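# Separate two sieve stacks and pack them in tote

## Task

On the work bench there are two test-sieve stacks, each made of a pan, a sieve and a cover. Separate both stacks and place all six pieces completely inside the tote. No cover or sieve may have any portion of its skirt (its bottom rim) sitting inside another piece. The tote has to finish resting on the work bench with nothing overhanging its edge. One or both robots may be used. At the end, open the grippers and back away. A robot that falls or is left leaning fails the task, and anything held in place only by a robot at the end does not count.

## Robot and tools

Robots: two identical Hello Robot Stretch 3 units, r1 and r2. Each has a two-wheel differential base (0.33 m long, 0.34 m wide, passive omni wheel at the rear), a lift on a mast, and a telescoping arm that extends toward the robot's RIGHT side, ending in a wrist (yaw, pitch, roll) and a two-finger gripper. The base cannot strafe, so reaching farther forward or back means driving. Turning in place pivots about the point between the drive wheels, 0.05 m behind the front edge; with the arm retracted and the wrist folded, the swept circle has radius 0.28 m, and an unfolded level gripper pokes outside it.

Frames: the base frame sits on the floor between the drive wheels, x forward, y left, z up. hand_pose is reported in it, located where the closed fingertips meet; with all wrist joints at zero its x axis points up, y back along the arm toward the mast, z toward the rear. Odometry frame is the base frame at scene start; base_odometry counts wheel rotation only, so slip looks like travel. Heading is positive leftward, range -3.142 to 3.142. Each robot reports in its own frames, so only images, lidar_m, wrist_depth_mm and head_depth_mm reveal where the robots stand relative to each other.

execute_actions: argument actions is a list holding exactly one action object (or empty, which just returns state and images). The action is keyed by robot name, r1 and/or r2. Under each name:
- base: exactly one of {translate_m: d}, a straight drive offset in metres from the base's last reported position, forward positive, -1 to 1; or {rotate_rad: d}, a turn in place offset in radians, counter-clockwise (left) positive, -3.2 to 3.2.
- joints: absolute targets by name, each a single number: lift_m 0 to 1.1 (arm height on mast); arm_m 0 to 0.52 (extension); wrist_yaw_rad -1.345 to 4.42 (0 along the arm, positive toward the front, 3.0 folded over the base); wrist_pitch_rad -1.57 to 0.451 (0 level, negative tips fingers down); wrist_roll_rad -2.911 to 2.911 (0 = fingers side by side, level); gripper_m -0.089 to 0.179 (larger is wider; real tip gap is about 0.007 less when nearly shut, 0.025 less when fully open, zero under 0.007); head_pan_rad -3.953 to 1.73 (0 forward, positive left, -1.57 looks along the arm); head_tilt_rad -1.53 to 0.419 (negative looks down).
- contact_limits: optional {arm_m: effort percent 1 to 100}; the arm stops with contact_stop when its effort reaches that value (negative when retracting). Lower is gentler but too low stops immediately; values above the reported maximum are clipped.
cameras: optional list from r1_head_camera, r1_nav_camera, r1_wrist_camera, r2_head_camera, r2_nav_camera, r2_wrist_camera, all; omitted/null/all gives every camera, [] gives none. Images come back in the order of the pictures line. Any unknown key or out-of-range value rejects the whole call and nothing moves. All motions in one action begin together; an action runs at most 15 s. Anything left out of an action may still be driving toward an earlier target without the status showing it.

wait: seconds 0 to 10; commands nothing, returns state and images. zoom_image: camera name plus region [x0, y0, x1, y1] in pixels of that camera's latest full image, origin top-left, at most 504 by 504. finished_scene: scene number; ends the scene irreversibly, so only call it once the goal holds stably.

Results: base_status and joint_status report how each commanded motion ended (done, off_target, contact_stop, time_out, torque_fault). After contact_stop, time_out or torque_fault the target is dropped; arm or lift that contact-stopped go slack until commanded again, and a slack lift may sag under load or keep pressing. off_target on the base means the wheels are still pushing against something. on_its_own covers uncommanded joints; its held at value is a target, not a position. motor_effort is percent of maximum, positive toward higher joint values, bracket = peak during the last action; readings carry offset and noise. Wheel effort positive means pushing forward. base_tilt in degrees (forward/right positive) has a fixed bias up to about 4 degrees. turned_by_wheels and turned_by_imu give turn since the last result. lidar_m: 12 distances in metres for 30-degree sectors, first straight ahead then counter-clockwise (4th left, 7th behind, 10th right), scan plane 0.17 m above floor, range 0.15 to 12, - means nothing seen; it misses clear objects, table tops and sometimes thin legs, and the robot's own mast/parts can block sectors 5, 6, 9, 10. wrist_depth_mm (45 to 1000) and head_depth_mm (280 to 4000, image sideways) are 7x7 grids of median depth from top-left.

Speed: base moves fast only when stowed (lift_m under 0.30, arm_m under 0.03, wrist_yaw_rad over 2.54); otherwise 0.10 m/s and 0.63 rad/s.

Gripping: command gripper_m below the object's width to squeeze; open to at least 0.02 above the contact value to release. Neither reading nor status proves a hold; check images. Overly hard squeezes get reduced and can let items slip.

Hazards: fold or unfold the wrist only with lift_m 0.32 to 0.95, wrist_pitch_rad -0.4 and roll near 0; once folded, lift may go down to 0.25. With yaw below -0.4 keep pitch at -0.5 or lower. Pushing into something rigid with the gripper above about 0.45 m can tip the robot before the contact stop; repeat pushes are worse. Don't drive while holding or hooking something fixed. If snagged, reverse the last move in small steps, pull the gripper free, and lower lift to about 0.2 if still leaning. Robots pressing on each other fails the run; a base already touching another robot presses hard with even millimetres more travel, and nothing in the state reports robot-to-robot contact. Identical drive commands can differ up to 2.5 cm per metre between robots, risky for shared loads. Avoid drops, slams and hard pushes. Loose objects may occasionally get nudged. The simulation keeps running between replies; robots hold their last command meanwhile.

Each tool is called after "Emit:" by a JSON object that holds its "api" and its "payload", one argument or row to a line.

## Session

Emit:
{"api": "execute_actions", "payload": {
  "actions": []
}}

Scene clock: 0.00 s.
r1.base_odometry: x=+0.000 y=+0.000 heading=+0.000 (m, m, rad; r1's odometry frame)
r1.turned_by_wheels: +0.000 (rad since the last result)
r1.turned_by_imu: +0.000 (rad since the last result)
r1.base_tilt: forward=-1.5 right=-0.4 (deg)
r1.lidar_m: 0.77 0.79 1.03 2.41 3.17 4.13 4.02 1.40 2.37 4.07 1.18 0.82
r1.head_depth_mm: 728 731 731 737 738 742 743 / 722 726 727 730 733 736 738 / 716 718 724 726 731 730 734 / 712 714 719 722 725 728 730 / 709 710 714 719 716 722 726 / 704 708 708 711 714 718 721 / 700 701 703 707 710 713 717
r1.base_status: not commanded
r1.joint_positions: lift_m=+0.512 arm_m=-0.002 wrist_yaw_rad=+3.126 wrist_pitch_rad=-0.451 wrist_roll_rad=+0.004 gripper_m=+0.037 head_pan_rad=+0.000 head_tilt_rad=+0.009
r1.joint_status: not commanded
r1.motor_effort: left_wheel=+0 right_wheel=+0 lift_m=+27 arm_m=+0 wrist_yaw_rad=+0 wrist_pitch_rad=+7 wrist_roll_rad=+0 gripper_m=+0 head_pan_rad=+1 head_tilt_rad=+1 (%)
r1.hand_pose: x=-0.0177 y=+0.0771 z=+0.5173 quat_wxyz=(+0.164, +0.691, +0.153, +0.687) (m; r1's base frame)
r1.wrist_depth_mm: - - - - - - 879 / - - - - - - 903 / - - - - - - 916 / - - - - - - 927 / - 989 970 938 934 876 850 / 824 839 806 782 - 762 746 / 712 706 689 674 658 651 645
r2.base_odometry: x=+0.000 y=+0.000 heading=+0.000 (m, m, rad; r2's odometry frame)
r2.turned_by_wheels: +0.000 (rad since the last result)
r2.turned_by_imu: +0.000 (rad since the last result)
r2.base_tilt: forward=+0.9 right=+1.2 (deg)
r2.lidar_m: 1.10 1.10 1.26 2.14 3.66 4.20 3.65 0.93 1.08 5.14 2.31 1.30
r2.head_depth_mm: 1202 1217 1222 1229 1246 1262 1270 / 1161 1168 1174 1190 1197 1204 1218 / 1119 1124 1133 1147 1157 1165 1173 / 1081 1085 1097 1104 1118 1118 1134 / 1044 1052 1055 1067 1073 1087 1097 / 1003 1019 1023 1036 1038 1047 1055 / 977 989 990 997 1007 1010 1018
r2.base_status: not commanded
r2.joint_positions: lift_m=+0.424 arm_m=+0.001 wrist_yaw_rad=+2.989 wrist_pitch_rad=-0.611 wrist_roll_rad=+0.017 gripper_m=+0.037 head_pan_rad=-0.012 head_tilt_rad=-0.001
r2.joint_status: not commanded
r2.motor_effort: left_wheel=+0 right_wheel=+0 lift_m=+42 arm_m=+0 wrist_yaw_rad=+1 wrist_pitch_rad=+4 wrist_roll_rad=+1 gripper_m=+0 head_pan_rad=+0 head_tilt_rad=+2 (%)
r2.hand_pose: x=+0.0086 y=+0.0474 z=+0.3960 quat_wxyz=(+0.265, +0.694, +0.159, +0.650) (m; r2's base frame)
r2.wrist_depth_mm: - - - - - - 897 / - - - - - - 955 / 925 939 992 958 - - 965 / 763 793 814 811 826 812 830 / 654 668 - 684 701 693 702 / 569 574 - 600 604 596 608 / 507 - - - 512 523 532
pictures: r1_head_camera (sideways: a quarter turn clockwise sets it upright), r1_nav_camera (sideways: a quarter turn counterclockwise sets it upright), r1_wrist_camera, r2_head_camera (sideways: a quarter turn clockwise sets it upright), r2_nav_camera (sideways: a quarter turn counterclockwise sets it upright), r2_wrist_camera
Images, in order (width x height): r1_head_camera 896x504, r1_nav_camera 672x504, r1_wrist_camera 644x364, r2_head_camera 896x504, r2_nav_camera 672x504, r2_wrist_camera 644x364.

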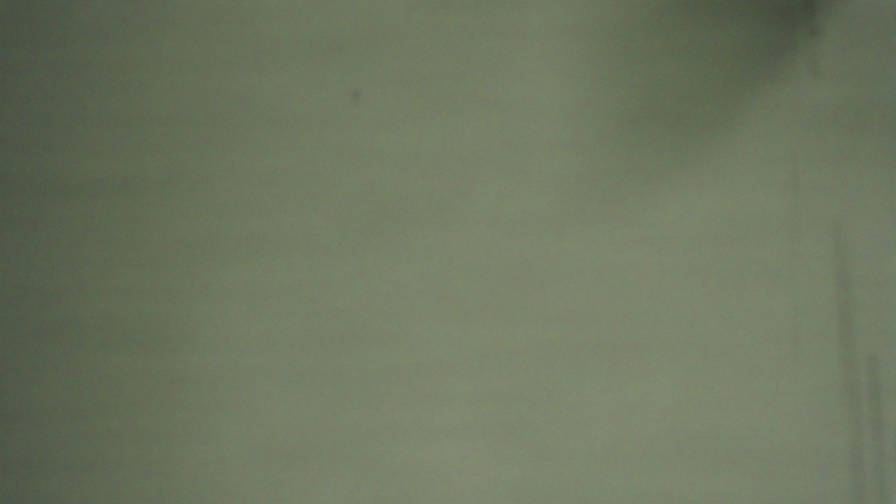

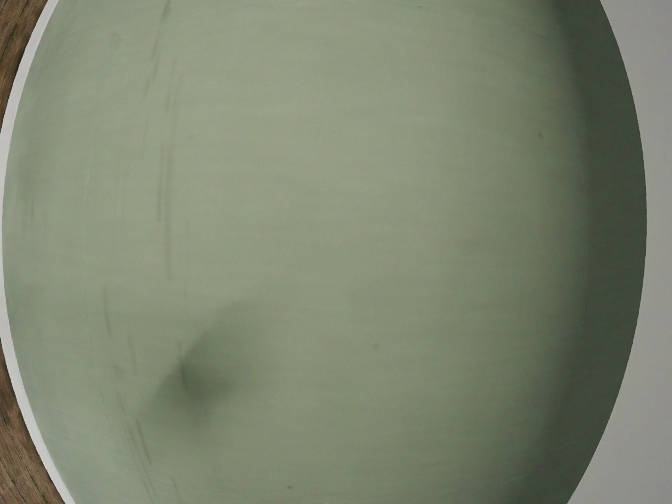

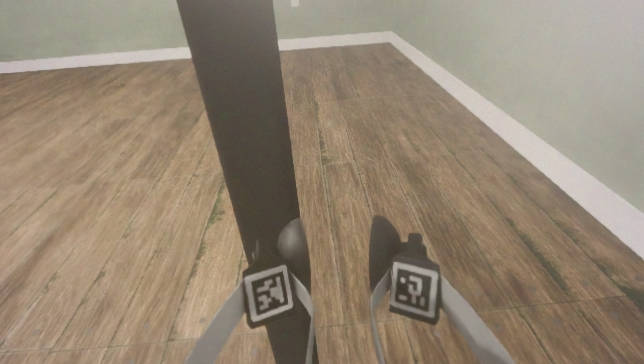

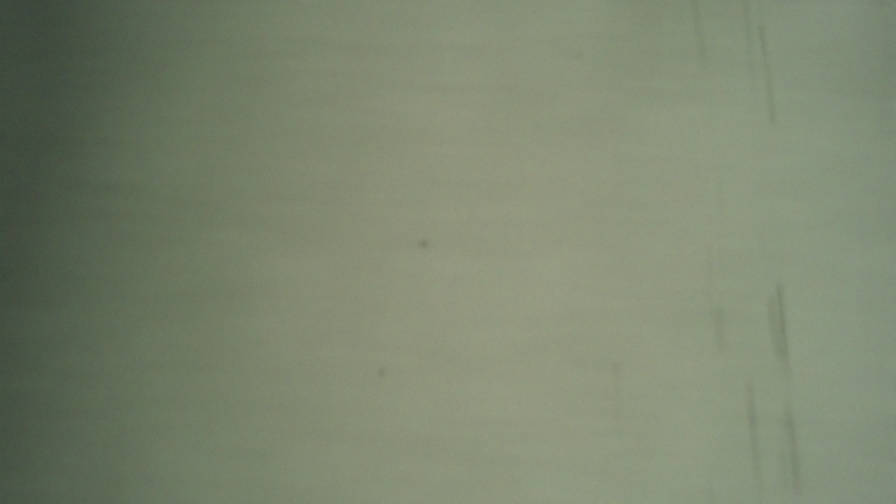

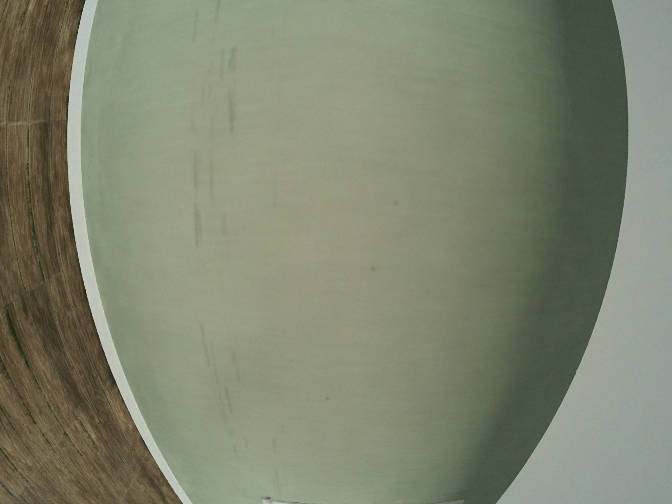

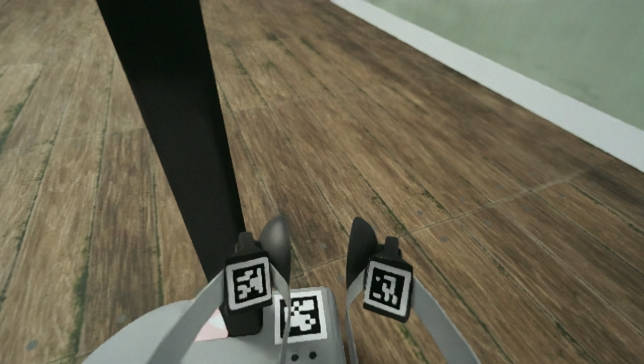

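Emit:
{"api": "execute_actions", "payload": {
  "actions": [
    {"r1":{"joints":{"head_pan_rad":-2.4,"head_tilt_rad":-0.35,"lift_m":0.28,"wrist_pitch_rad":-0.4,"wrist_yaw_rad":3.0}},"r2":{"joints":{"head_pan_rad":-2.35,"head_tilt_rad":-0.4,"lift_m":0.28,"wrist_pitch_rad":-0.4}}}
  ],
  "cameras": ["r1_head_camera","r1_nav_camera","r2_head_camera","r2_nav_camera"]
}}

Scene clock: 7.70 s.
r1.base_odometry: x=+0.000 y=+0.000 heading=+0.000 (m, m, rad; r1's odometry frame)
r1.turned_by_wheels: +0.000 (rad since the last result)
r1.turned_by_imu: +0.001 (rad since the last result)
r1.base_tilt: forward=-1.4 right=-0.4 (deg)
r1.lidar_m: 0.77 0.79 1.03 2.40 3.16 4.11 4.00 1.39 2.37 4.10 1.18 0.82
r1.head_depth_mm: 3567 3823 - 1648 2260 1804 1465 / 3859 - - 1546 2170 1706 1472 / - - - 1798 2381 1828 1467 / - - 3428 2582 2381 1812 1470 / - - 2682 2854 2398 1823 1482 / - - - 3302 2404 1835 1475 / - - - 3096 2403 1840 1471
r1.base_status: not commanded
r1.joint_positions: lift_m=+0.280 arm_m=-0.002 wrist_yaw_rad=+3.002 wrist_pitch_rad=-0.422 wrist_roll_rad=+0.004 gripper_m=+0.037 head_pan_rad=-2.393 head_tilt_rad=-0.345
r1.joint_status: all done
r1.motor_effort: left_wheel=+0(0) right_wheel=+0(0) lift_m=+20(24) arm_m=-1(0) wrist_yaw_rad=-1(2) wrist_pitch_rad=+10(13) wrist_roll_rad=+0(0) gripper_m=+1(0) head_pan_rad=-3(36) head_tilt_rad=-2(20) (%)
r1.hand_pose: x=+0.0099 y=+0.0787 z=+0.2920 quat_wxyz=(+0.197, +0.701, +0.099, +0.678) (m; r1's base frame)
r1.wrist_depth_mm: - - - - - - 757 / - - - - - - 775 / - - - - 990 945 787 / 869 828 793 780 762 728 718 / 664 649 - 625 622 594 574 / 557 540 - 532 - 494 488 / 463 478 - - 437 422 424
r2.base_odometry: x=+0.000 y=+0.000 heading=+0.000 (m, m, rad; r2's odometry frame)
r2.turned_by_wheels: +0.000 (rad since the last result)
r2.turned_by_imu: -0.001 (rad since the last result)
r2.base_tilt: forward=+0.9 right=+1.2 (deg)
r2.lidar_m: 1.10 1.10 1.26 2.14 3.65 4.21 3.66 0.93 1.08 5.14 2.31 1.29
r2.head_depth_mm: 3059 3273 3437 1363 1031 1690 1239 / 3234 3415 3654 1343 1941 1680 1276 / 3408 3665 3885 1332 2027 1669 1341 / 3618 3892 - 1297 2095 1556 1329 / 3818 - - 1343 2155 1544 1330 / - - - 1482 2156 1592 1322 / - - - 1598 2137 1619 1316
r2.base_status: not commanded
r2.joint_positions: lift_m=+0.280 arm_m=+0.001 wrist_yaw_rad=+2.989 wrist_pitch_rad=-0.421 wrist_roll_rad=+0.017 gripper_m=+0.037 head_pan_rad=-2.343 head_tilt_rad=-0.395
r2.joint_status: all done
r2.motor_effort: left_wheel=+0(0) right_wheel=+0(0) lift_m=+37(39) arm_m=+0(0) wrist_yaw_rad=+0(0) wrist_pitch_rad=+6(6) wrist_roll_rad=+1(0) gripper_m=+0(1) head_pan_rad=-3(37) head_tilt_rad=-2(26) (%)
r2.hand_pose: x=+0.0128 y=+0.0750 z=+0.2921 quat_wxyz=(+0.201, +0.706, +0.093, +0.672) (m; r2's base frame)
r2.wrist_depth_mm: - - - - - - 900 / - - - - - - 927 / - - - - - - 936 / 774 783 793 798 827 845 850 / 617 601 - 634 638 645 653 / 501 504 - 528 539 531 532 / 431 - - - 444 449 453
pictures: r1_head_camera (sideways: a quarter turn clockwise sets it upright), r1_nav_camera (sideways: a quarter turn counterclockwise sets it upright), r2_head_camera (sideways: a quarter turn clockwise sets it upright), r2_nav_camera (sideways: a quarter turn counterclockwise sets it upright)
Images, in order (width x height): r1_head_camera 896x504, r1_nav_camera 672x504, r2_head_camera 896x504, r2_nav_camera 672x504.

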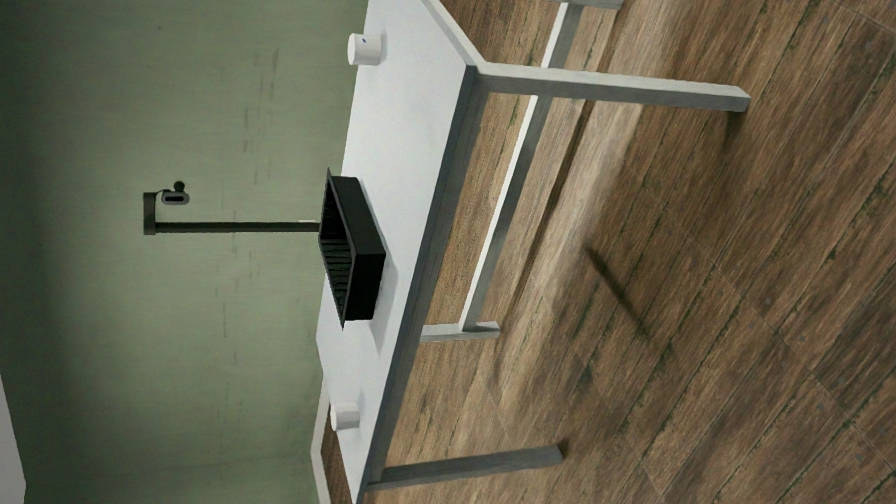

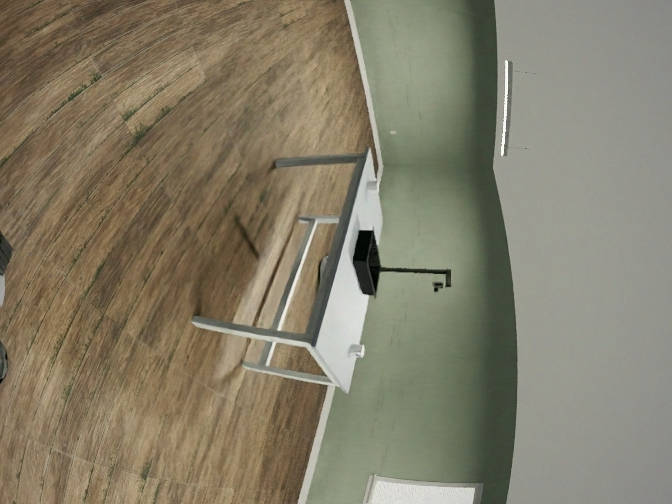

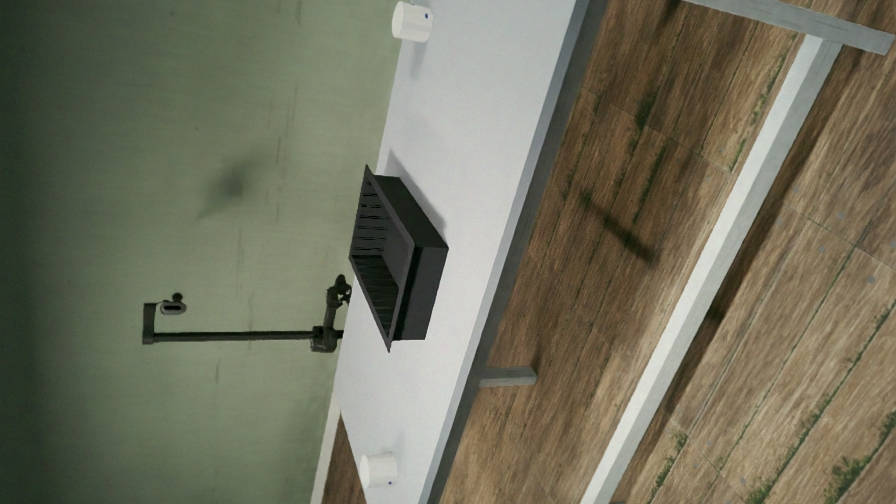

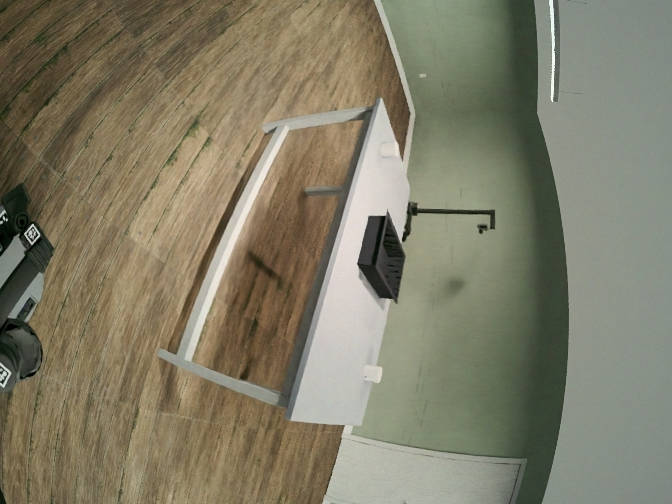

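Emit:
{"api": "execute_actions", "payload": {
  "actions": [
    {"r1":{"base":{"rotate_rad":-2.065},"joints":{"head_pan_rad":-0.5}},"r2":{"base":{"rotate_rad":-1.741},"joints":{"head_pan_rad":-0.5}}}
  ],
  "cameras": []
}}

Emit:
{"api": "execute_actions", "payload": {
  "actions": [
    {"r1":{"base":{"translate_m":1.0}},"r2":{"base":{"translate_m":0.8}}}
  ],
  "cameras": ["r1_head_camera","r2_head_camera"]
}}

Scene clock: 24.40 s.
r1.base_odometry: x=+0.000 y=+0.000 heading=-2.065 (m, m, rad; r1's odometry frame)
r1.turned_by_wheels: -2.065 (rad since the last result)
r1.turned_by_imu: -1.993 (rad since the last result)
r1.base_tilt: forward=-1.5 right=-0.4 (deg)
r1.lidar_m: 2.37 2.83 1.09 0.80 0.78 0.80 1.11 3.07 3.22 4.14 4.01 1.39
r1.head_depth_mm: 3390 3631 3851 3212 2346 1798 1463 / 3616 3784 - 2000 2185 1801 1466 / 3820 - - 1546 2171 1710 1476 / - - - 1673 2369 1817 1471 / - - - 1809 2384 1835 1474 / - - - 2741 2389 1824 1471 / - - - 3069 2411 1828 1474
r1.base_status: done
r1.joint_positions: lift_m=+0.280 arm_m=-0.002 wrist_yaw_rad=+3.001 wrist_pitch_rad=-0.422 wrist_roll_rad=+0.004 gripper_m=+0.037 head_pan_rad=-0.507 head_tilt_rad=-0.347
r1.joint_status: all done
r1.motor_effort: left_wheel=+2(15) right_wheel=-4(12) lift_m=+20(20) arm_m=+0(0) wrist_yaw_rad=-1(1) wrist_pitch_rad=+10(10) wrist_roll_rad=+0(0) gripper_m=+0(1) head_pan_rad=+4(36) head_tilt_rad=-2(2) (%)
r1.hand_pose: x=+0.0100 y=+0.0787 z=+0.2920 quat_wxyz=(+0.197, +0.701, +0.099, +0.678) (m; r1's base frame)
r1.wrist_depth_mm: 576 - 779 906 - - - / 613 652 839 958 - - - / 640 691 893 974 - 952 922 / 688 760 800 779 739 744 710 / 663 655 - 628 622 585 578 / 549 543 - 532 - 498 490 / 468 483 - - 435 430 415
r2.base_odometry: x=+0.000 y=+0.000 heading=-1.741 (m, m, rad; r2's odometry frame)
r2.turned_by_wheels: -1.741 (rad since the last result)
r2.turned_by_imu: -1.729 (rad since the last result)
r2.base_tilt: forward=+1.0 right=+1.1 (deg)
r2.lidar_m: 1.50 3.09 1.42 1.12 1.11 1.18 1.77 3.66 3.94 3.70 0.93 1.01
r2.head_depth_mm: 3184 3378 3569 1354 1065 1678 1280 / 3437 3595 3823 1345 1938 1677 1300 / 3713 3910 - 1283 2102 1661 1337 / - - - 1350 2166 1546 1340 / - - - 1503 2169 1589 1332 / - - - 2590 2159 1642 1326 / - - - 2596 1956 1623 1311
r2.base_status: done
r2.joint_positions: lift_m=+0.280 arm_m=+0.001 wrist_yaw_rad=+2.989 wrist_pitch_rad=-0.421 wrist_roll_rad=+0.017 gripper_m=+0.037 head_pan_rad=-0.507 head_tilt_rad=-0.396
r2.joint_status: all done
r2.motor_effort: left_wheel=+2(12) right_wheel=-2(7) lift_m=+37(37) arm_m=+0(0) wrist_yaw_rad=+0(0) wrist_pitch_rad=+7(6) wrist_roll_rad=+1(1) gripper_m=+0(0) head_pan_rad=+3(36) head_tilt_rad=-2(2) (%)
r2.hand_pose: x=+0.0128 y=+0.0750 z=+0.2921 quat_wxyz=(+0.201, +0.706, +0.093, +0.672) (m; r2's base frame)
r2.wrist_depth_mm: 797 - - - - - - / 866 - - - - - - / 906 974 - - - - - / 775 765 788 807 798 848 839 / 604 598 - 639 641 651 660 / 503 499 - 538 539 528 539 / 440 - - - 437 445 449
pictures: none
No camera images: the call's "cameras" was empty. Leave "cameras" out to get every camera's image.

Scene clock: 29.43 s.
r1.base_odometry: x=-0.474 y=-0.880 heading=-2.065 (m, m, rad; r1's odometry frame)
r1.turned_by_wheels: +0.000 (rad since the last result)
r1.turned_by_imu: +0.004 (rad since the last result)
r1.base_tilt: forward=-1.6 right=-0.5 (deg)
r1.lidar_m: 1.37 4.70 1.77 1.31 1.27 1.32 1.82 3.95 4.15 0.82 1.43 1.49
r1.head_depth_mm: 2981 3216 3357 1341 989 1639 1461 / 3142 3334 3532 1379 998 1702 1460 / 3299 3521 3718 1309 1000 1816 1471 / 3526 3742 - 1456 1050 1824 1468 / 3730 - - 1457 1118 1820 1476 / - - - 1454 2122 1846 1476 / - - - 1473 2212 1775 1477
r1.base_status: done
r1.joint_positions: lift_m=+0.280 arm_m=-0.002 wrist_yaw_rad=+3.001 wrist_pitch_rad=-0.422 wrist_roll_rad=+0.004 gripper_m=+0.037 head_pan_rad=-0.507 head_tilt_rad=-0.347
r1.joint_status: not commanded
r1.motor_effort: left_wheel=+3(10) right_wheel=-4(7) lift_m=+20(20) arm_m=-1(1) wrist_yaw_rad=-1(1) wrist_pitch_rad=+10(10) wrist_roll_rad=+0(0) gripper_m=+0(0) head_pan_rad=+3(3) head_tilt_rad=-2(2) (%)
r1.hand_pose: x=+0.0101 y=+0.0787 z=+0.2921 quat_wxyz=(+0.197, +0.701, +0.099, +0.678) (m; r1's base frame)
r1.wrist_depth_mm: 940 - - - - - - / 993 - - - - - - / - - - - - 944 936 / 849 840 802 793 749 740 722 / 670 648 - 626 631 581 576 / 554 545 - 536 - 499 486 / 470 488 - - 435 428 419
r2.base_odometry: x=-0.135 y=-0.788 heading=-1.741 (m, m, rad; r2's odometry frame)
r2.turned_by_wheels: +0.000 (rad since the last result)
r2.turned_by_imu: +0.001 (rad since the last result)
r2.base_tilt: forward=+0.9 right=+1.2 (deg)
r2.lidar_m: 4.45 3.97 1.84 1.44 1.43 1.53 2.28 4.39 0.80 0.63 0.62 0.67
r2.head_depth_mm: 2894 3079 3277 1360 920 723 1352 / 3148 3305 3534 1342 915 776 1349 / 3362 3569 3832 1328 908 1559 1337 / 3581 3844 - 3156 936 1657 1310 / 3960 - - 3165 1022 1550 1262 / - - - 3077 1972 1579 1320 / - - - 3071 2128 1626 1316
r2.base_status: done
r2.joint_positions: lift_m=+0.280 arm_m=+0.001 wrist_yaw_rad=+2.989 wrist_pitch_rad=-0.421 wrist_roll_rad=+0.017 gripper_m=+0.037 head_pan_rad=-0.507 head_tilt_rad=-0.396
r2.joint_status: not commanded
r2.motor_effort: left_wheel=+2(10) right_wheel=-2(4) lift_m=+37(37) arm_m=+0(0) wrist_yaw_rad=+1(1) wrist_pitch_rad=+6(6) wrist_roll_rad=+1(0) gripper_m=+0(0) head_pan_rad=+3(3) head_tilt_rad=-1(2) (%)
r2.hand_pose: x=+0.0128 y=+0.0751 z=+0.2922 quat_wxyz=(+0.201, +0.706, +0.093, +0.672) (m; r2's base frame)
r2.wrist_depth_mm: - - - - - - - / - - - - - - - / - - - - - - - / 758 782 782 810 835 853 838 / 601 606 - 639 654 649 662 / 496 511 - 526 544 521 538 / 434 - - - 439 449 448
pictures: r1_head_camera (sideways: a quarter turn clockwise sets it upright), r2_head_camera (sideways: a quarter turn clockwise sets it upright)
Images, in order (width x height): r1_head_camera 896x504, r2_head_camera 896x504.

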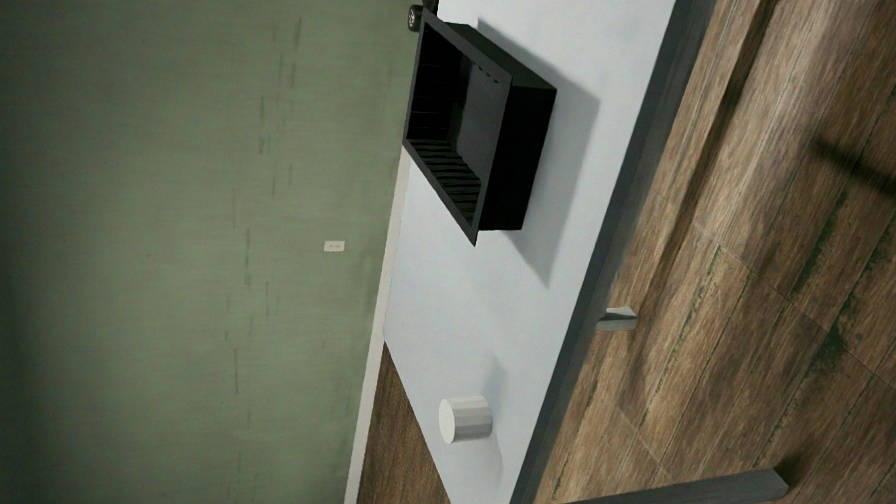

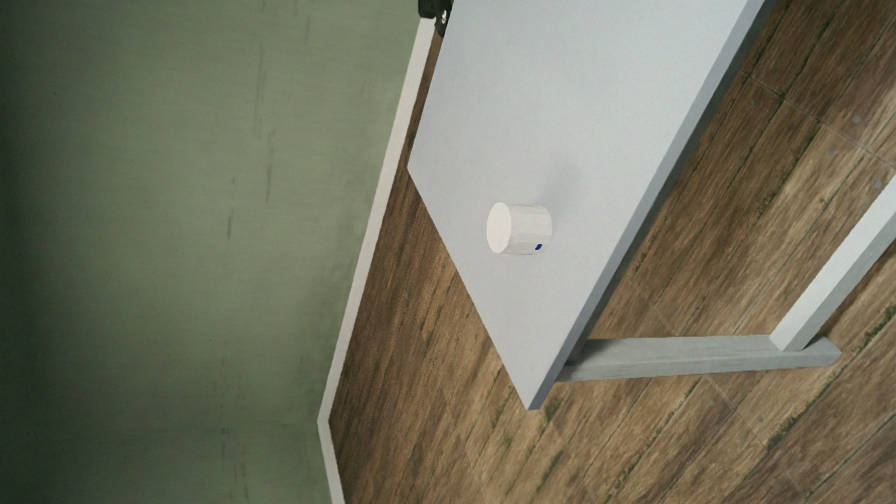

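Emit:
{"api": "execute_actions", "payload": {
  "actions": [
    {"r1":{"base":{"translate_m":1.0}},"r2":{"base":{"rotate_rad":-0.115}}}
  ],
  "cameras": []
}}

Emit:
{"api": "execute_actions", "payload": {
  "actions": [
    {"r1":{"base":{"rotate_rad":0.535},"joints":{"head_pan_rad":-1.57,"head_tilt_rad":-0.7}},"r2":{"base":{"translate_m":0.58}}}
  ],
  "cameras": []
}}

Emit:
{"api": "execute_actions", "payload": {
  "actions": [
    {"r2":{"base":{"rotate_rad":0.526},"joints":{"head_pan_rad":-1.57,"head_tilt_rad":-0.7}}}
  ],
  "cameras": ["r1_head_camera","r2_head_camera"]
}}

Scene clock: 46.93 s.
r1.base_odometry: x=-0.948 y=-1.761 heading=-2.065 (m, m, rad; r1's odometry frame)
r1.turned_by_wheels: +0.000 (rad since the last result)
r1.turned_by_imu: +0.004 (rad since the last result)
r1.base_tilt: forward=-1.3 right=-0.5 (deg)
r1.lidar_m: 4.09 3.96 2.45 1.81 1.77 1.83 2.53 1.17 1.18 0.97 0.94 0.38
r1.head_depth_mm: 2612 2719 2882 3012 992 761 611 / 2711 2882 3050 3180 1038 760 613 / 2847 3052 3230 3298 2400 762 614 / 3010 3204 3437 3485 2400 1842 616 / 3223 3402 3682 3433 2395 1824 1438 / 3396 3637 - 3498 2391 1823 1480 / 3651 - - 3488 2417 1817 1481
r1.base_status: done
r1.joint_positions: lift_m=+0.280 arm_m=-0.002 wrist_yaw_rad=+3.001 wrist_pitch_rad=-0.422 wrist_roll_rad=+0.004 gripper_m=+0.037 head_pan_rad=-0.507 head_tilt_rad=-0.347
r1.joint_status: not commanded
r1.motor_effort: left_wheel=+2(13) right_wheel=-3(7) lift_m=+19(20) arm_m=+0(1) wrist_yaw_rad=-1(1) wrist_pitch_rad=+10(10) wrist_roll_rad=+0(0) gripper_m=+0(0) head_pan_rad=+3(3) head_tilt_rad=-2(2) (%)
r1.hand_pose: x=+0.0101 y=+0.0787 z=+0.2921 quat_wxyz=(+0.197, +0.701, +0.099, +0.678) (m; r1's base frame)
r1.wrist_depth_mm: - - - - - - - / - - - - - - - / - - - - - 955 913 / 872 844 823 793 758 730 719 / 670 648 - 612 628 599 582 / 549 534 - 534 - 502 490 / 469 495 - - 433 429 420
r2.base_odometry: x=-0.135 y=-0.788 heading=-1.856 (m, m, rad; r2's odometry frame)
r2.turned_by_wheels: -0.115 (rad since the last result)
r2.turned_by_imu: -0.117 (rad since the last result)
r2.base_tilt: forward=+0.9 right=+1.1 (deg)
r2.lidar_m: 0.87 4.37 2.03 1.48 1.44 1.48 2.02 4.38 0.88 0.64 0.62 0.64
r2.head_depth_mm: 2782 2948 3212 3220 852 721 1356 / 2969 3144 3360 1343 918 749 1352 / 3120 3351 3597 1339 911 1501 1335 / 3343 3498 3852 1319 903 1598 1340 / 3516 3788 - 3129 933 1642 1252 / 3803 - - 3089 1001 1202 1251 / - - - 3088 1952 1633 1325
r2.base_status: done
r2.joint_positions: lift_m=+0.280 arm_m=+0.001 wrist_yaw_rad=+2.989 wrist_pitch_rad=-0.421 wrist_roll_rad=+0.017 gripper_m=+0.037 head_pan_rad=-0.507 head_tilt_rad=-0.396
r2.joint_status: not commanded
r2.motor_effort: left_wheel=+2(9) right_wheel=-2(7) lift_m=+37(37) arm_m=+0(0) wrist_yaw_rad=+0(0) wrist_pitch_rad=+6(6) wrist_roll_rad=+1(1) gripper_m=+0(0) head_pan_rad=+3(3) head_tilt_rad=-2(2) (%)
r2.hand_pose: x=+0.0128 y=+0.0751 z=+0.2922 quat_wxyz=(+0.201, +0.706, +0.093, +0.672) (m; r2's base frame)
r2.wrist_depth_mm: - - - - - - - / - - - - - - - / - - - - - - - / 771 777 797 808 836 833 872 / 598 610 - 631 653 639 654 / 503 501 - 531 542 525 535 / 438 - - - 440 447 454
pictures: none
No camera images: the call's "cameras" was empty. Leave "cameras" out to get every camera's image.

Scene clock: 50.50 s.
r1.base_odometry: x=-0.948 y=-1.761 heading=-1.530 (m, m, rad; r1's odometry frame)
r1.turned_by_wheels: +0.535 (rad since the last result)
r1.turned_by_imu: +0.519 (rad since the last result)
r1.base_tilt: forward=-1.6 right=-0.3 (deg)
r1.lidar_m: 3.95 2.44 1.81 1.75 1.82 2.53 1.17 1.18 0.97 0.94 0.38 4.09
r1.head_depth_mm: 2600 2890 983 784 654 558 1123 / 2607 2872 990 788 655 559 1131 / 2626 2882 990 789 653 560 1128 / 2624 2878 995 789 611 562 1128 / 2633 2906 997 792 584 561 1148 / 2640 2892 998 793 659 563 1151 / 2632 2930 2318 795 659 563 708
r1.base_status: done
r1.joint_positions: lift_m=+0.280 arm_m=-0.002 wrist_yaw_rad=+3.001 wrist_pitch_rad=-0.422 wrist_roll_rad=+0.004 gripper_m=+0.037 head_pan_rad=-1.563 head_tilt_rad=-0.692
r1.joint_status: all done
r1.motor_effort: left_wheel=-3(11) right_wheel=+3(13) lift_m=+20(20) arm_m=-1(0) wrist_yaw_rad=-1(1) wrist_pitch_rad=+10(10) wrist_roll_rad=+0(0) gripper_m=+1(0) head_pan_rad=-3(34) head_tilt_rad=-3(21) (%)
r1.hand_pose: x=+0.0101 y=+0.0787 z=+0.2921 quat_wxyz=(+0.197, +0.701, +0.099, +0.678) (m; r1's base frame)
r1.wrist_depth_mm: - - - - - - - / - - - - - - - / - - - - - 955 926 / 879 827 822 792 747 736 716 / 670 644 - 626 629 598 582 / 550 540 - 539 - 498 484 / 470 490 - - 432 424 422
r2.base_odometry: x=-0.298 y=-1.345 heading=-1.855 (m, m, rad; r2's odometry frame)
r2.turned_by_wheels: +0.000 (rad since the last result)
r2.turned_by_imu: +0.001 (rad since the last result)
r2.base_tilt: forward=+1.0 right=+1.1 (deg)
r2.lidar_m: 4.03 3.88 2.45 1.79 1.72 1.78 2.43 1.26 0.47 0.34 0.33 0.34
r2.head_depth_mm: 2561 2703 2909 3034 926 699 516 / 2679 2878 3066 3169 917 696 560 / 2854 3038 3273 3197 2204 693 557 / 3070 3273 3493 3155 2174 1658 556 / 3206 3497 3828 3134 2163 1660 1291 / 3477 3813 - 3073 2150 1642 1322 / 3725 - - 3072 2114 1626 1314
r2.base_status: done
r2.joint_positions: lift_m=+0.280 arm_m=+0.001 wrist_yaw_rad=+2.989 wrist_pitch_rad=-0.421 wrist_roll_rad=+0.017 gripper_m=+0.037 head_pan_rad=-0.507 head_tilt_rad=-0.396
r2.joint_status: not commanded
r2.motor_effort: left_wheel=+2(9) right_wheel=-2(6) lift_m=+37(37) arm_m=+0(0) wrist_yaw_rad=+0(0) wrist_pitch_rad=+6(6) wrist_roll_rad=+1(1) gripper_m=+0(0) head_pan_rad=+3(3) head_tilt_rad=-2(2) (%)
r2.hand_pose: x=+0.0128 y=+0.0751 z=+0.2922 quat_wxyz=(+0.201, +0.706, +0.093, +0.672) (m; r2's base frame)
r2.wrist_depth_mm: - - - - - - - / - - - - - - - / - - - - - - - / 752 753 792 793 819 848 858 / 603 601 - 634 638 643 662 / 500 496 - 536 546 524 535 / 437 - - - 439 451 457
pictures: none
No camera images: the call's "cameras" was empty. Leave "cameras" out to get every camera's image.

Scene clock: 52.20 s.
r1.base_odometry: x=-0.948 y=-1.761 heading=-1.530 (m, m, rad; r1's odometry frame)
r1.turned_by_wheels: +0.000 (rad since the last result)
r1.turned_by_imu: +0.000 (rad since the last result)
r1.base_tilt: forward=-1.3 right=-0.5 (deg)
r1.lidar_m: 3.95 2.45 1.81 1.75 1.82 2.54 1.17 1.18 0.97 0.94 0.38 4.11
r1.head_depth_mm: 2620 2905 984 786 652 559 1124 / 2630 2893 989 785 654 559 1125 / 2605 2900 992 787 655 560 1130 / 2630 2902 993 791 613 561 1130 / 2619 2879 994 792 586 561 1152 / 2628 2906 999 793 659 563 1152 / 2638 2960 2338 792 659 563 707
r1.base_status: not commanded
r1.joint_positions: lift_m=+0.280 arm_m=-0.002 wrist_yaw_rad=+3.001 wrist_pitch_rad=-0.422 wrist_roll_rad=+0.004 gripper_m=+0.037 head_pan_rad=-1.563 head_tilt_rad=-0.692
r1.joint_status: not commanded
r1.motor_effort: left_wheel=-3(3) right_wheel=+4(3) lift_m=+20(20) arm_m=-1(1) wrist_yaw_rad=-1(1) wrist_pitch_rad=+10(10) wrist_roll_rad=+0(0) gripper_m=+0(0) head_pan_rad=-3(3) head_tilt_rad=-3(4) (%)
r1.hand_pose: x=+0.0101 y=+0.0787 z=+0.2921 quat_wxyz=(+0.197, +0.701, +0.099, +0.678) (m; r1's base frame)
r1.wrist_depth_mm: - - - - - - - / - - - - - - - / - - - - 995 988 907 / 868 832 795 761 739 732 718 / 682 644 - 619 630 594 575 / 552 543 - 533 - 496 485 / 468 484 - - 437 426 419
r2.base_odometry: x=-0.298 y=-1.345 heading=-1.330 (m, m, rad; r2's odometry frame)
r2.turned_by_wheels: +0.526 (rad since the last result)
r2.turned_by_imu: +0.526 (rad since the last result)
r2.base_tilt: forward=+1.0 right=+1.1 (deg)
r2.lidar_m: 3.88 2.46 1.79 1.72 1.78 2.41 4.88 0.47 0.34 0.33 0.34 4.04
r2.head_depth_mm: 2575 2922 1070 814 656 564 1163 / 2561 2913 1061 811 654 563 1152 / 2604 2923 1053 804 652 561 1152 / 2600 2914 1048 798 608 569 1147 / 2603 2912 1036 794 628 568 1145 / 2597 2934 2298 791 641 566 959 / 2619 2955 2492 1866 638 564 1106
r2.base_status: done
r2.joint_positions: lift_m=+0.280 arm_m=+0.001 wrist_yaw_rad=+2.989 wrist_pitch_rad=-0.421 wrist_roll_rad=+0.017 gripper_m=+0.037 head_pan_rad=-1.563 head_tilt_rad=-0.692
r2.joint_status: all done
r2.motor_effort: left_wheel=-3(9) right_wheel=+2(5) lift_m=+37(37) arm_m=+0(0) wrist_yaw_rad=+0(1) wrist_pitch_rad=+5(6) wrist_roll_rad=+1(1) gripper_m=+0(0) head_pan_rad=-3(35) head_tilt_rad=-4(24) (%)
r2.hand_pose: x=+0.0128 y=+0.0751 z=+0.2922 quat_wxyz=(+0.201, +0.706, +0.093, +0.672) (m; r2's base frame)
r2.wrist_depth_mm: - - - - - - - / - - - - - - - / - - - - - - - / 768 757 800 822 822 824 866 / 609 610 - 633 646 650 668 / 497 505 - 525 540 520 543 / 437 - - - 439 448 450
pictures: r1_head_camera (sideways: a quarter turn clockwise sets it upright), r2_head_camera (sideways: a quarter turn clockwise sets it upright)
Images, in order (width x height): r1_head_camera 896x504, r2_head_camera 896x504.

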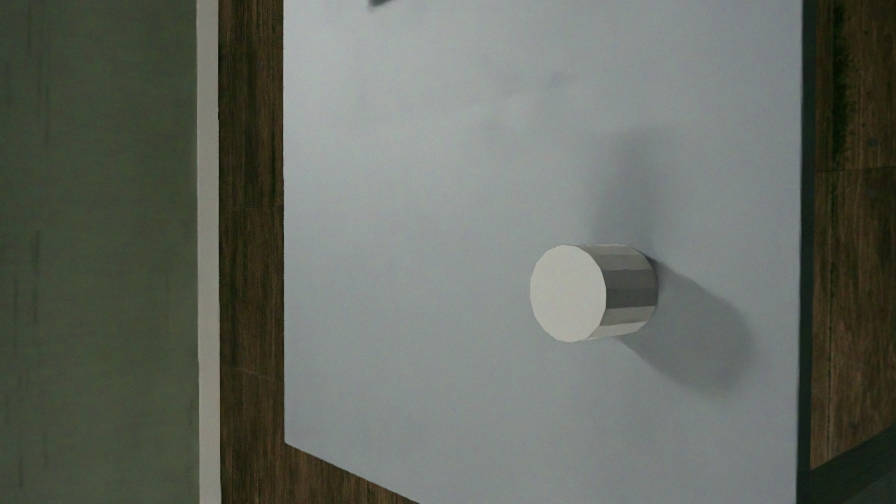

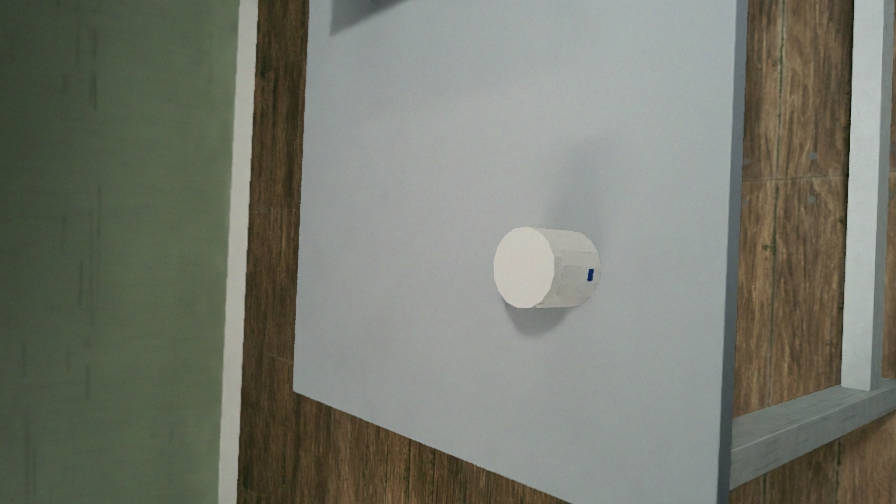

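Emit:
{"api": "execute_actions", "payload": {
  "actions": [
    {"r1":{"base":{"translate_m":0.06},"joints":{"lift_m":0.94}},"r2":{"base":{"translate_m":0.033},"joints":{"lift_m":0.94}}}
  ],
  "cameras": []
}}

Emit:
{"api": "execute_actions", "payload": {
  "actions": [
    {"r1":{"joints":{"wrist_yaw_rad":0.0,"gripper_m":0.11}},"r2":{"joints":{"wrist_yaw_rad":0.0,"gripper_m":0.11}}}
  ],
  "cameras": []
}}

Emit:
{"api": "execute_actions", "payload": {
  "actions": [
    {"r1":{"joints":{"lift_m":1.05,"wrist_pitch_rad":-1.57}},"r2":{"joints":{"lift_m":1.05,"wrist_pitch_rad":-1.57}}}
  ],
  "cameras": []
}}

Emit:
{"api": "execute_actions", "payload": {
  "actions": [
    {"r1":{"joints":{"lift_m":1.0,"arm_m":0.273}},"r2":{"joints":{"lift_m":1.0,"arm_m":0.329}}}
  ],
  "cameras": ["r1_wrist_camera","r2_wrist_camera"]
}}

Scene clock: 70.47 s.
r1.base_odometry: x=-0.946 y=-1.821 heading=-1.530 (m, m, rad; r1's odometry frame)
r1.turned_by_wheels: +0.000 (rad since the last result)
r1.turned_by_imu: +0.002 (rad since the last result)
r1.base_tilt: forward=-1.4 right=-0.3 (deg)
r1.lidar_m: 3.89 2.44 1.80 1.75 1.83 2.53 1.23 1.24 0.97 0.94 0.35 4.03
r1.head_depth_mm: 2629 2909 985 808 - - 1128 / 2623 2876 988 788 - - 1137 / 2625 2882 991 790 704 - - / 2624 2877 992 790 642 - 1161 / 2632 2903 995 790 700 - 1173 / 2624 2890 1002 792 675 576 795 / 2650 2923 2423 1833 658 562 652
r1.base_status: done
r1.joint_positions: lift_m=+0.940 arm_m=-0.002 wrist_yaw_rad=+3.001 wrist_pitch_rad=-0.421 wrist_roll_rad=+0.004 gripper_m=+0.037 head_pan_rad=-1.563 head_tilt_rad=-0.692
r1.joint_status: all done
r1.motor_effort: left_wheel=-3(9) right_wheel=+3(10) lift_m=+33(36) arm_m=+0(0) wrist_yaw_rad=-1(1) wrist_pitch_rad=+10(10) wrist_roll_rad=+0(0) gripper_m=+0(0) head_pan_rad=-3(3) head_tilt_rad=-3(4) (%)
r1.hand_pose: x=+0.0101 y=+0.0788 z=+0.9516 quat_wxyz=(+0.197, +0.701, +0.099, +0.678) (m; r1's base frame)
r1.wrist_depth_mm: - - - - - - - / - - - - - - - / - - - - - - - / - - - - - - - / - - - - - - - / - - - - - - - / - - - - - - -
r2.base_odometry: x=-0.290 y=-1.377 heading=-1.330 (m, m, rad; r2's odometry frame)
r2.turned_by_wheels: +0.000 (rad since the last result)
r2.turned_by_imu: -0.002 (rad since the last result)
r2.base_tilt: forward=+1.0 right=+1.2 (deg)
r2.lidar_m: 3.84 2.47 1.78 1.72 1.78 2.41 1.29 0.47 0.34 0.33 0.34 4.00
r2.head_depth_mm: 2552 2922 1072 829 - - 1158 / 2565 2916 1063 810 692 - 1157 / 2598 2919 1052 803 688 - - / 2591 2931 1038 800 598 - 1172 / 2603 2939 1038 793 693 - 1135 / 2621 2948 2418 792 642 579 901 / 2579 2954 2475 1923 674 563 1131
r2.base_status: done
r2.joint_positions: lift_m=+0.940 arm_m=+0.001 wrist_yaw_rad=+2.989 wrist_pitch_rad=-0.420 wrist_roll_rad=+0.017 gripper_m=+0.037 head_pan_rad=-1.563 head_tilt_rad=-0.692
r2.joint_status: all done
r2.motor_effort: left_wheel=-3(9) right_wheel=+2(6) lift_m=+47(50) arm_m=+0(0) wrist_yaw_rad=+0(0) wrist_pitch_rad=+6(6) wrist_roll_rad=+1(1) gripper_m=+0(0) head_pan_rad=-4(3) head_tilt_rad=-4(3) (%)
r2.hand_pose: x=+0.0129 y=+0.0751 z=+0.9520 quat_wxyz=(+0.201, +0.706, +0.093, +0.673) (m; r2's base frame)
r2.wrist_depth_mm: - - - - - - - / - - - - - - - / - - - - - - - / - - - - - - - / - - - - - - - / - - - - - - - / - - - - - - -
pictures: none
No camera images: the call's "cameras" was empty. Leave "cameras" out to get every camera's image.

Scene clock: 72.97 s.
r1.base_odometry: x=-0.946 y=-1.821 heading=-1.530 (m, m, rad; r1's odometry frame)
r1.turned_by_wheels: +0.000 (rad since the last result)
r1.turned_by_imu: +0.000 (rad since the last result)
r1.base_tilt: forward=-1.3 right=-0.3 (deg)
r1.lidar_m: 3.89 2.45 1.80 1.75 1.82 2.53 1.23 1.25 0.97 0.94 0.35 4.03
r1.head_depth_mm: 2619 2894 984 808 - - - / 2643 2897 985 811 - - - / 2599 2899 989 835 - - - / 2638 2912 988 814 612 549 1151 / 2629 2882 991 806 651 562 1149 / 2652 2932 997 796 657 563 759 / 2651 2930 2429 1822 658 562 653
r1.base_status: not commanded
r1.joint_positions: lift_m=+0.940 arm_m=-0.002 wrist_yaw_rad=+0.002 wrist_pitch_rad=-0.421 wrist_roll_rad=+0.004 gripper_m=+0.110 head_pan_rad=-1.563 head_tilt_rad=-0.692
r1.joint_status: all done
r1.motor_effort: left_wheel=-3(2) right_wheel=+3(3) lift_m=+34(33) arm_m=-1(1) wrist_yaw_rad=-2(2) wrist_pitch_rad=+10(10) wrist_roll_rad=+0(0) gripper_m=+0(92) head_pan_rad=-3(3) head_tilt_rad=-3(4) (%)
r1.hand_pose: x=-0.0210 y=-0.3670 z=+0.9516 quat_wxyz=(+0.691, +0.149, -0.692, -0.148) (m; r1's base frame)
r1.wrist_depth_mm: - - - - - - - / - - - - - - - / - - - 799 751 697 589 / - - 609 581 563 555 466 / - - 501 470 460 453 428 / - 436 400 393 385 - 365 / - 347 337 262 322 314 318
r2.base_odometry: x=-0.290 y=-1.377 heading=-1.330 (m, m, rad; r2's odometry frame)
r2.turned_by_wheels: +0.000 (rad since the last result)
r2.turned_by_imu: +0.000 (rad since the last result)
r2.base_tilt: forward=+1.0 right=+1.1 (deg)
r2.lidar_m: 3.84 2.46 1.79 1.72 1.78 2.42 1.29 0.47 0.34 0.33 0.34 4.01
r2.head_depth_mm: 2549 2913 1072 825 - - - / 2564 2910 1066 813 - - - / 2568 2917 1050 832 - - - / 2569 2910 1042 828 - 564 1083 / 2586 2920 1038 809 644 568 1141 / 2594 2934 2401 789 641 565 900 / 2619 2993 2482 1919 677 562 1133
r2.base_status: not commanded
r2.joint_positions: lift_m=+0.940 arm_m=+0.001 wrist_yaw_rad=+0.002 wrist_pitch_rad=-0.420 wrist_roll_rad=+0.017 gripper_m=+0.110 head_pan_rad=-1.563 head_tilt_rad=-0.692
r2.joint_status: all done
r2.motor_effort: left_wheel=-2(3) right_wheel=+2(1) lift_m=+47(47) arm_m=+0(0) wrist_yaw_rad=-2(2) wrist_pitch_rad=+6(6) wrist_roll_rad=+1(1) gripper_m=+0(80) head_pan_rad=-3(3) head_tilt_rad=-5(4) (%)
r2.hand_pose: x=-0.0210 y=-0.3705 z=+0.9520 quat_wxyz=(+0.686, +0.147, -0.697, -0.148) (m; r2's base frame)
r2.wrist_depth_mm: - - - - - - - / - - - - - - - / - - - 826 - 830 657 / - - 593 609 611 597 589 / - - 486 468 479 493 448 / - - 382 298 393 401 401 / - 325 328 291 335 335 342
pictures: none
No camera images: the call's "cameras" was empty. Leave "cameras" out to get every camera's image.

Scene clock: 74.80 s.
r1.base_odometry: x=-0.946 y=-1.821 heading=-1.530 (m, m, rad; r1's odometry frame)
r1.turned_by_wheels: +0.000 (rad since the last result)
r1.turned_by_imu: +0.000 (rad since the last result)
r1.base_tilt: forward=-1.4 right=-0.4 (deg)
r1.lidar_m: 3.89 2.44 1.79 1.75 1.82 2.53 1.23 1.24 0.97 0.94 0.35 4.04
r1.head_depth_mm: 2551 - - - - - - / 2572 - - - - - - / 2577 - - - - - - / 2651 2888 991 801 634 573 1156 / 2637 2878 994 794 659 562 1130 / 2664 2923 994 793 658 563 760 / 2642 2932 2410 1820 660 563 651
r1.base_status: not commanded
r1.joint_positions: lift_m=+1.050 arm_m=-0.002 wrist_yaw_rad=+0.002 wrist_pitch_rad=-1.562 wrist_roll_rad=+0.004 gripper_m=+0.110 head_pan_rad=-1.563 head_tilt_rad=-0.692
r1.joint_status: all done
r1.motor_effort: left_wheel=-3(3) right_wheel=+3(3) lift_m=+33(35) arm_m=-1(1) wrist_yaw_rad=-1(1) wrist_pitch_rad=-3(10) wrist_roll_rad=+0(0) gripper_m=+0(0) head_pan_rad=-3(3) head_tilt_rad=-4(3) (%)
r1.hand_pose: x=-0.0217 y=-0.1210 z=+0.9320 quat_wxyz=(+0.502, +0.497, -0.502, -0.499) (m; r1's base frame)
r1.wrist_depth_mm: - 320 315 312 313 310 306 / - - 652 - - - - / - - - - - - - / - - - - - - - / - - - - - - - / - - - - - - - / - - - - - - -
r2.base_odometry: x=-0.290 y=-1.377 heading=-1.330 (m, m, rad; r2's odometry frame)
r2.turned_by_wheels: +0.000 (rad since the last result)
r2.turned_by_imu: +0.000 (rad since the last result)
r2.base_tilt: forward=+1.0 right=+1.1 (deg)
r2.lidar_m: 3.85 2.47 1.79 1.72 1.78 2.42 1.29 0.47 0.34 0.33 0.34 4.01
r2.head_depth_mm: 2576 2794 - - - 552 1160 / 2586 2779 - - - - - / 2595 2839 - - - - - / 2583 2958 1048 803 621 571 1023 / 2602 2957 1035 793 646 569 1163 / 2595 2949 2426 788 640 565 873 / 2589 2928 2481 1915 675 563 1130
r2.base_status: not commanded
r2.joint_positions: lift_m=+1.050 arm_m=+0.001 wrist_yaw_rad=+0.002 wrist_pitch_rad=-1.564 wrist_roll_rad=+0.017 gripper_m=+0.110 head_pan_rad=-1.563 head_tilt_rad=-0.692
r2.joint_status: all done
r2.motor_effort: left_wheel=-3(3) right_wheel=+1(2) lift_m=+47(48) arm_m=+0(0) wrist_yaw_rad=-1(2) wrist_pitch_rad=-2(7) wrist_roll_rad=+1(1) gripper_m=+0(0) head_pan_rad=-3(3) head_tilt_rad=-4(4) (%)
r2.hand_pose: x=-0.0217 y=-0.1239 z=+0.9321 quat_wxyz=(+0.498, +0.495, -0.505, -0.502) (m; r2's base frame)
r2.wrist_depth_mm: - 310 313 311 312 314 316 / - - - - - - - / - - - - - - - / - - - - - - - / - - - - - - - / - - - - - - - / - - - - - - -
pictures: none
No camera images: the call's "cameras" was empty. Leave "cameras" out to get every camera's image.

Scene clock: 78.43 s.
r1.base_odometry: x=-0.946 y=-1.821 heading=-1.530 (m, m, rad; r1's odometry frame)
r1.turned_by_wheels: +0.000 (rad since the last result)
r1.turned_by_imu: +0.001 (rad since the last result)
r1.base_tilt: forward=-1.5 right=-0.5 (deg)
r1.lidar_m: 3.90 2.45 1.80 1.75 1.83 2.53 1.23 1.24 0.97 0.94 0.35 4.05
r1.head_depth_mm: - 2876 984 786 652 559 1125 / - - 985 785 639 561 1129 / - - - 768 610 559 1155 / 2562 2885 993 790 585 561 1153 / 2636 2877 992 795 650 562 1151 / 2628 2871 996 793 659 564 759 / 2639 2888 2437 1820 660 563 651
r1.base_status: not commanded
r1.joint_positions: lift_m=+1.000 arm_m=+0.273 wrist_yaw_rad=+0.000 wrist_pitch_rad=-1.563 wrist_roll_rad=+0.004 gripper_m=+0.110 head_pan_rad=-1.563 head_tilt_rad=-0.692
r1.joint_status: all done
r1.motor_effort: left_wheel=-2(3) right_wheel=+3(3) lift_m=+20(33) arm_m=+6(5) wrist_yaw_rad=+0(1) wrist_pitch_rad=-3(3) wrist_roll_rad=+0(0) gripper_m=+0(0) head_pan_rad=-3(3) head_tilt_rad=-4(3) (%)
r1.hand_pose: x=-0.0216 y=-0.3954 z=+0.8826 quat_wxyz=(+0.501, +0.497, -0.502, -0.499) (m; r1's base frame)
r1.wrist_depth_mm: 272 271 268 266 265 262 259 / 281 278 275 271 270 269 264 / 285 283 281 278 276 275 271 / 293 290 286 210 283 279 277 / 303 297 295 215 290 284 284 / 306 307 300 300 295 - 290 / - 311 309 306 303 299 296
r2.base_odometry: x=-0.290 y=-1.377 heading=-1.330 (m, m, rad; r2's odometry frame)
r2.turned_by_wheels: +0.000 (rad since the last result)
r2.turned_by_imu: -0.001 (rad since the last result)
r2.base_tilt: forward=+1.0 right=+1.2 (deg)
r2.lidar_m: 3.85 2.46 1.79 1.72 1.78 2.42 1.29 0.47 0.34 0.33 0.34 4.00
r2.head_depth_mm: 2529 - 1068 814 658 564 1153 / 2502 - 1060 809 655 562 1152 / 2532 - 1058 807 634 559 1147 / 2583 2889 1039 800 608 569 1150 / 2610 2947 1037 796 644 567 1136 / 2606 2938 2429 787 641 566 900 / 2629 2966 2470 1922 675 562 1131
r2.base_status: not commanded
r2.joint_positions: lift_m=+1.000 arm_m=+0.329 wrist_yaw_rad=+0.000 wrist_pitch_rad=-1.565 wrist_roll_rad=+0.017 gripper_m=+0.110 head_pan_rad=-1.563 head_tilt_rad=-0.692
r2.joint_status: all done
r2.motor_effort: left_wheel=-2(3) right_wheel=+2(2) lift_m=+37(44) arm_m=+4(5) wrist_yaw_rad=+0(2) wrist_pitch_rad=-1(1) wrist_roll_rad=+1(1) gripper_m=+0(0) head_pan_rad=-3(3) head_tilt_rad=-4(4) (%)
r2.hand_pose: x=-0.0216 y=-0.4510 z=+0.8825 quat_wxyz=(+0.497, +0.494, -0.505, -0.503) (m; r2's base frame)
r2.wrist_depth_mm: 264 264 265 265 266 266 268 / 267 267 268 270 271 272 272 / 273 273 275 278 277 278 276 / 281 278 282 215 282 284 281 / 287 284 283 211 286 287 289 / 292 286 290 291 292 295 295 / - 293 295 299 299 300 300
pictures: r1_wrist_camera, r2_wrist_camera
Images, in order (width x height): r1_wrist_camera 644x364, r2_wrist_camera 644x364.

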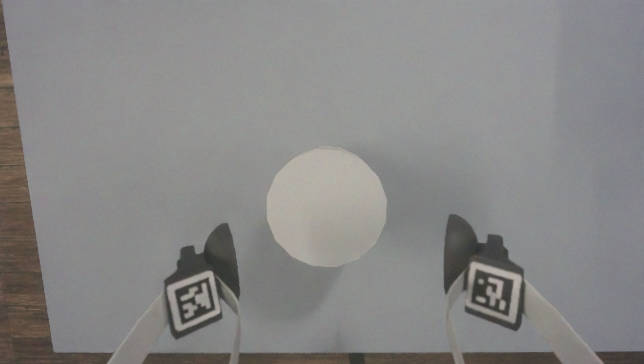

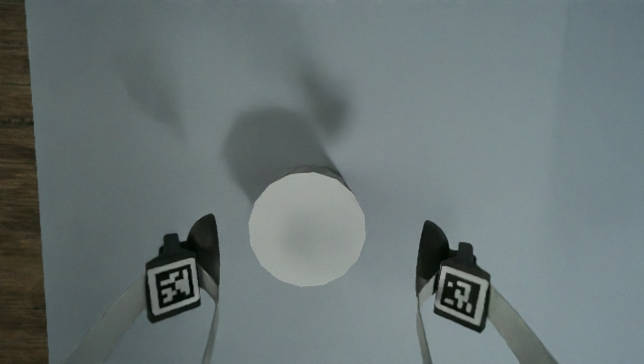

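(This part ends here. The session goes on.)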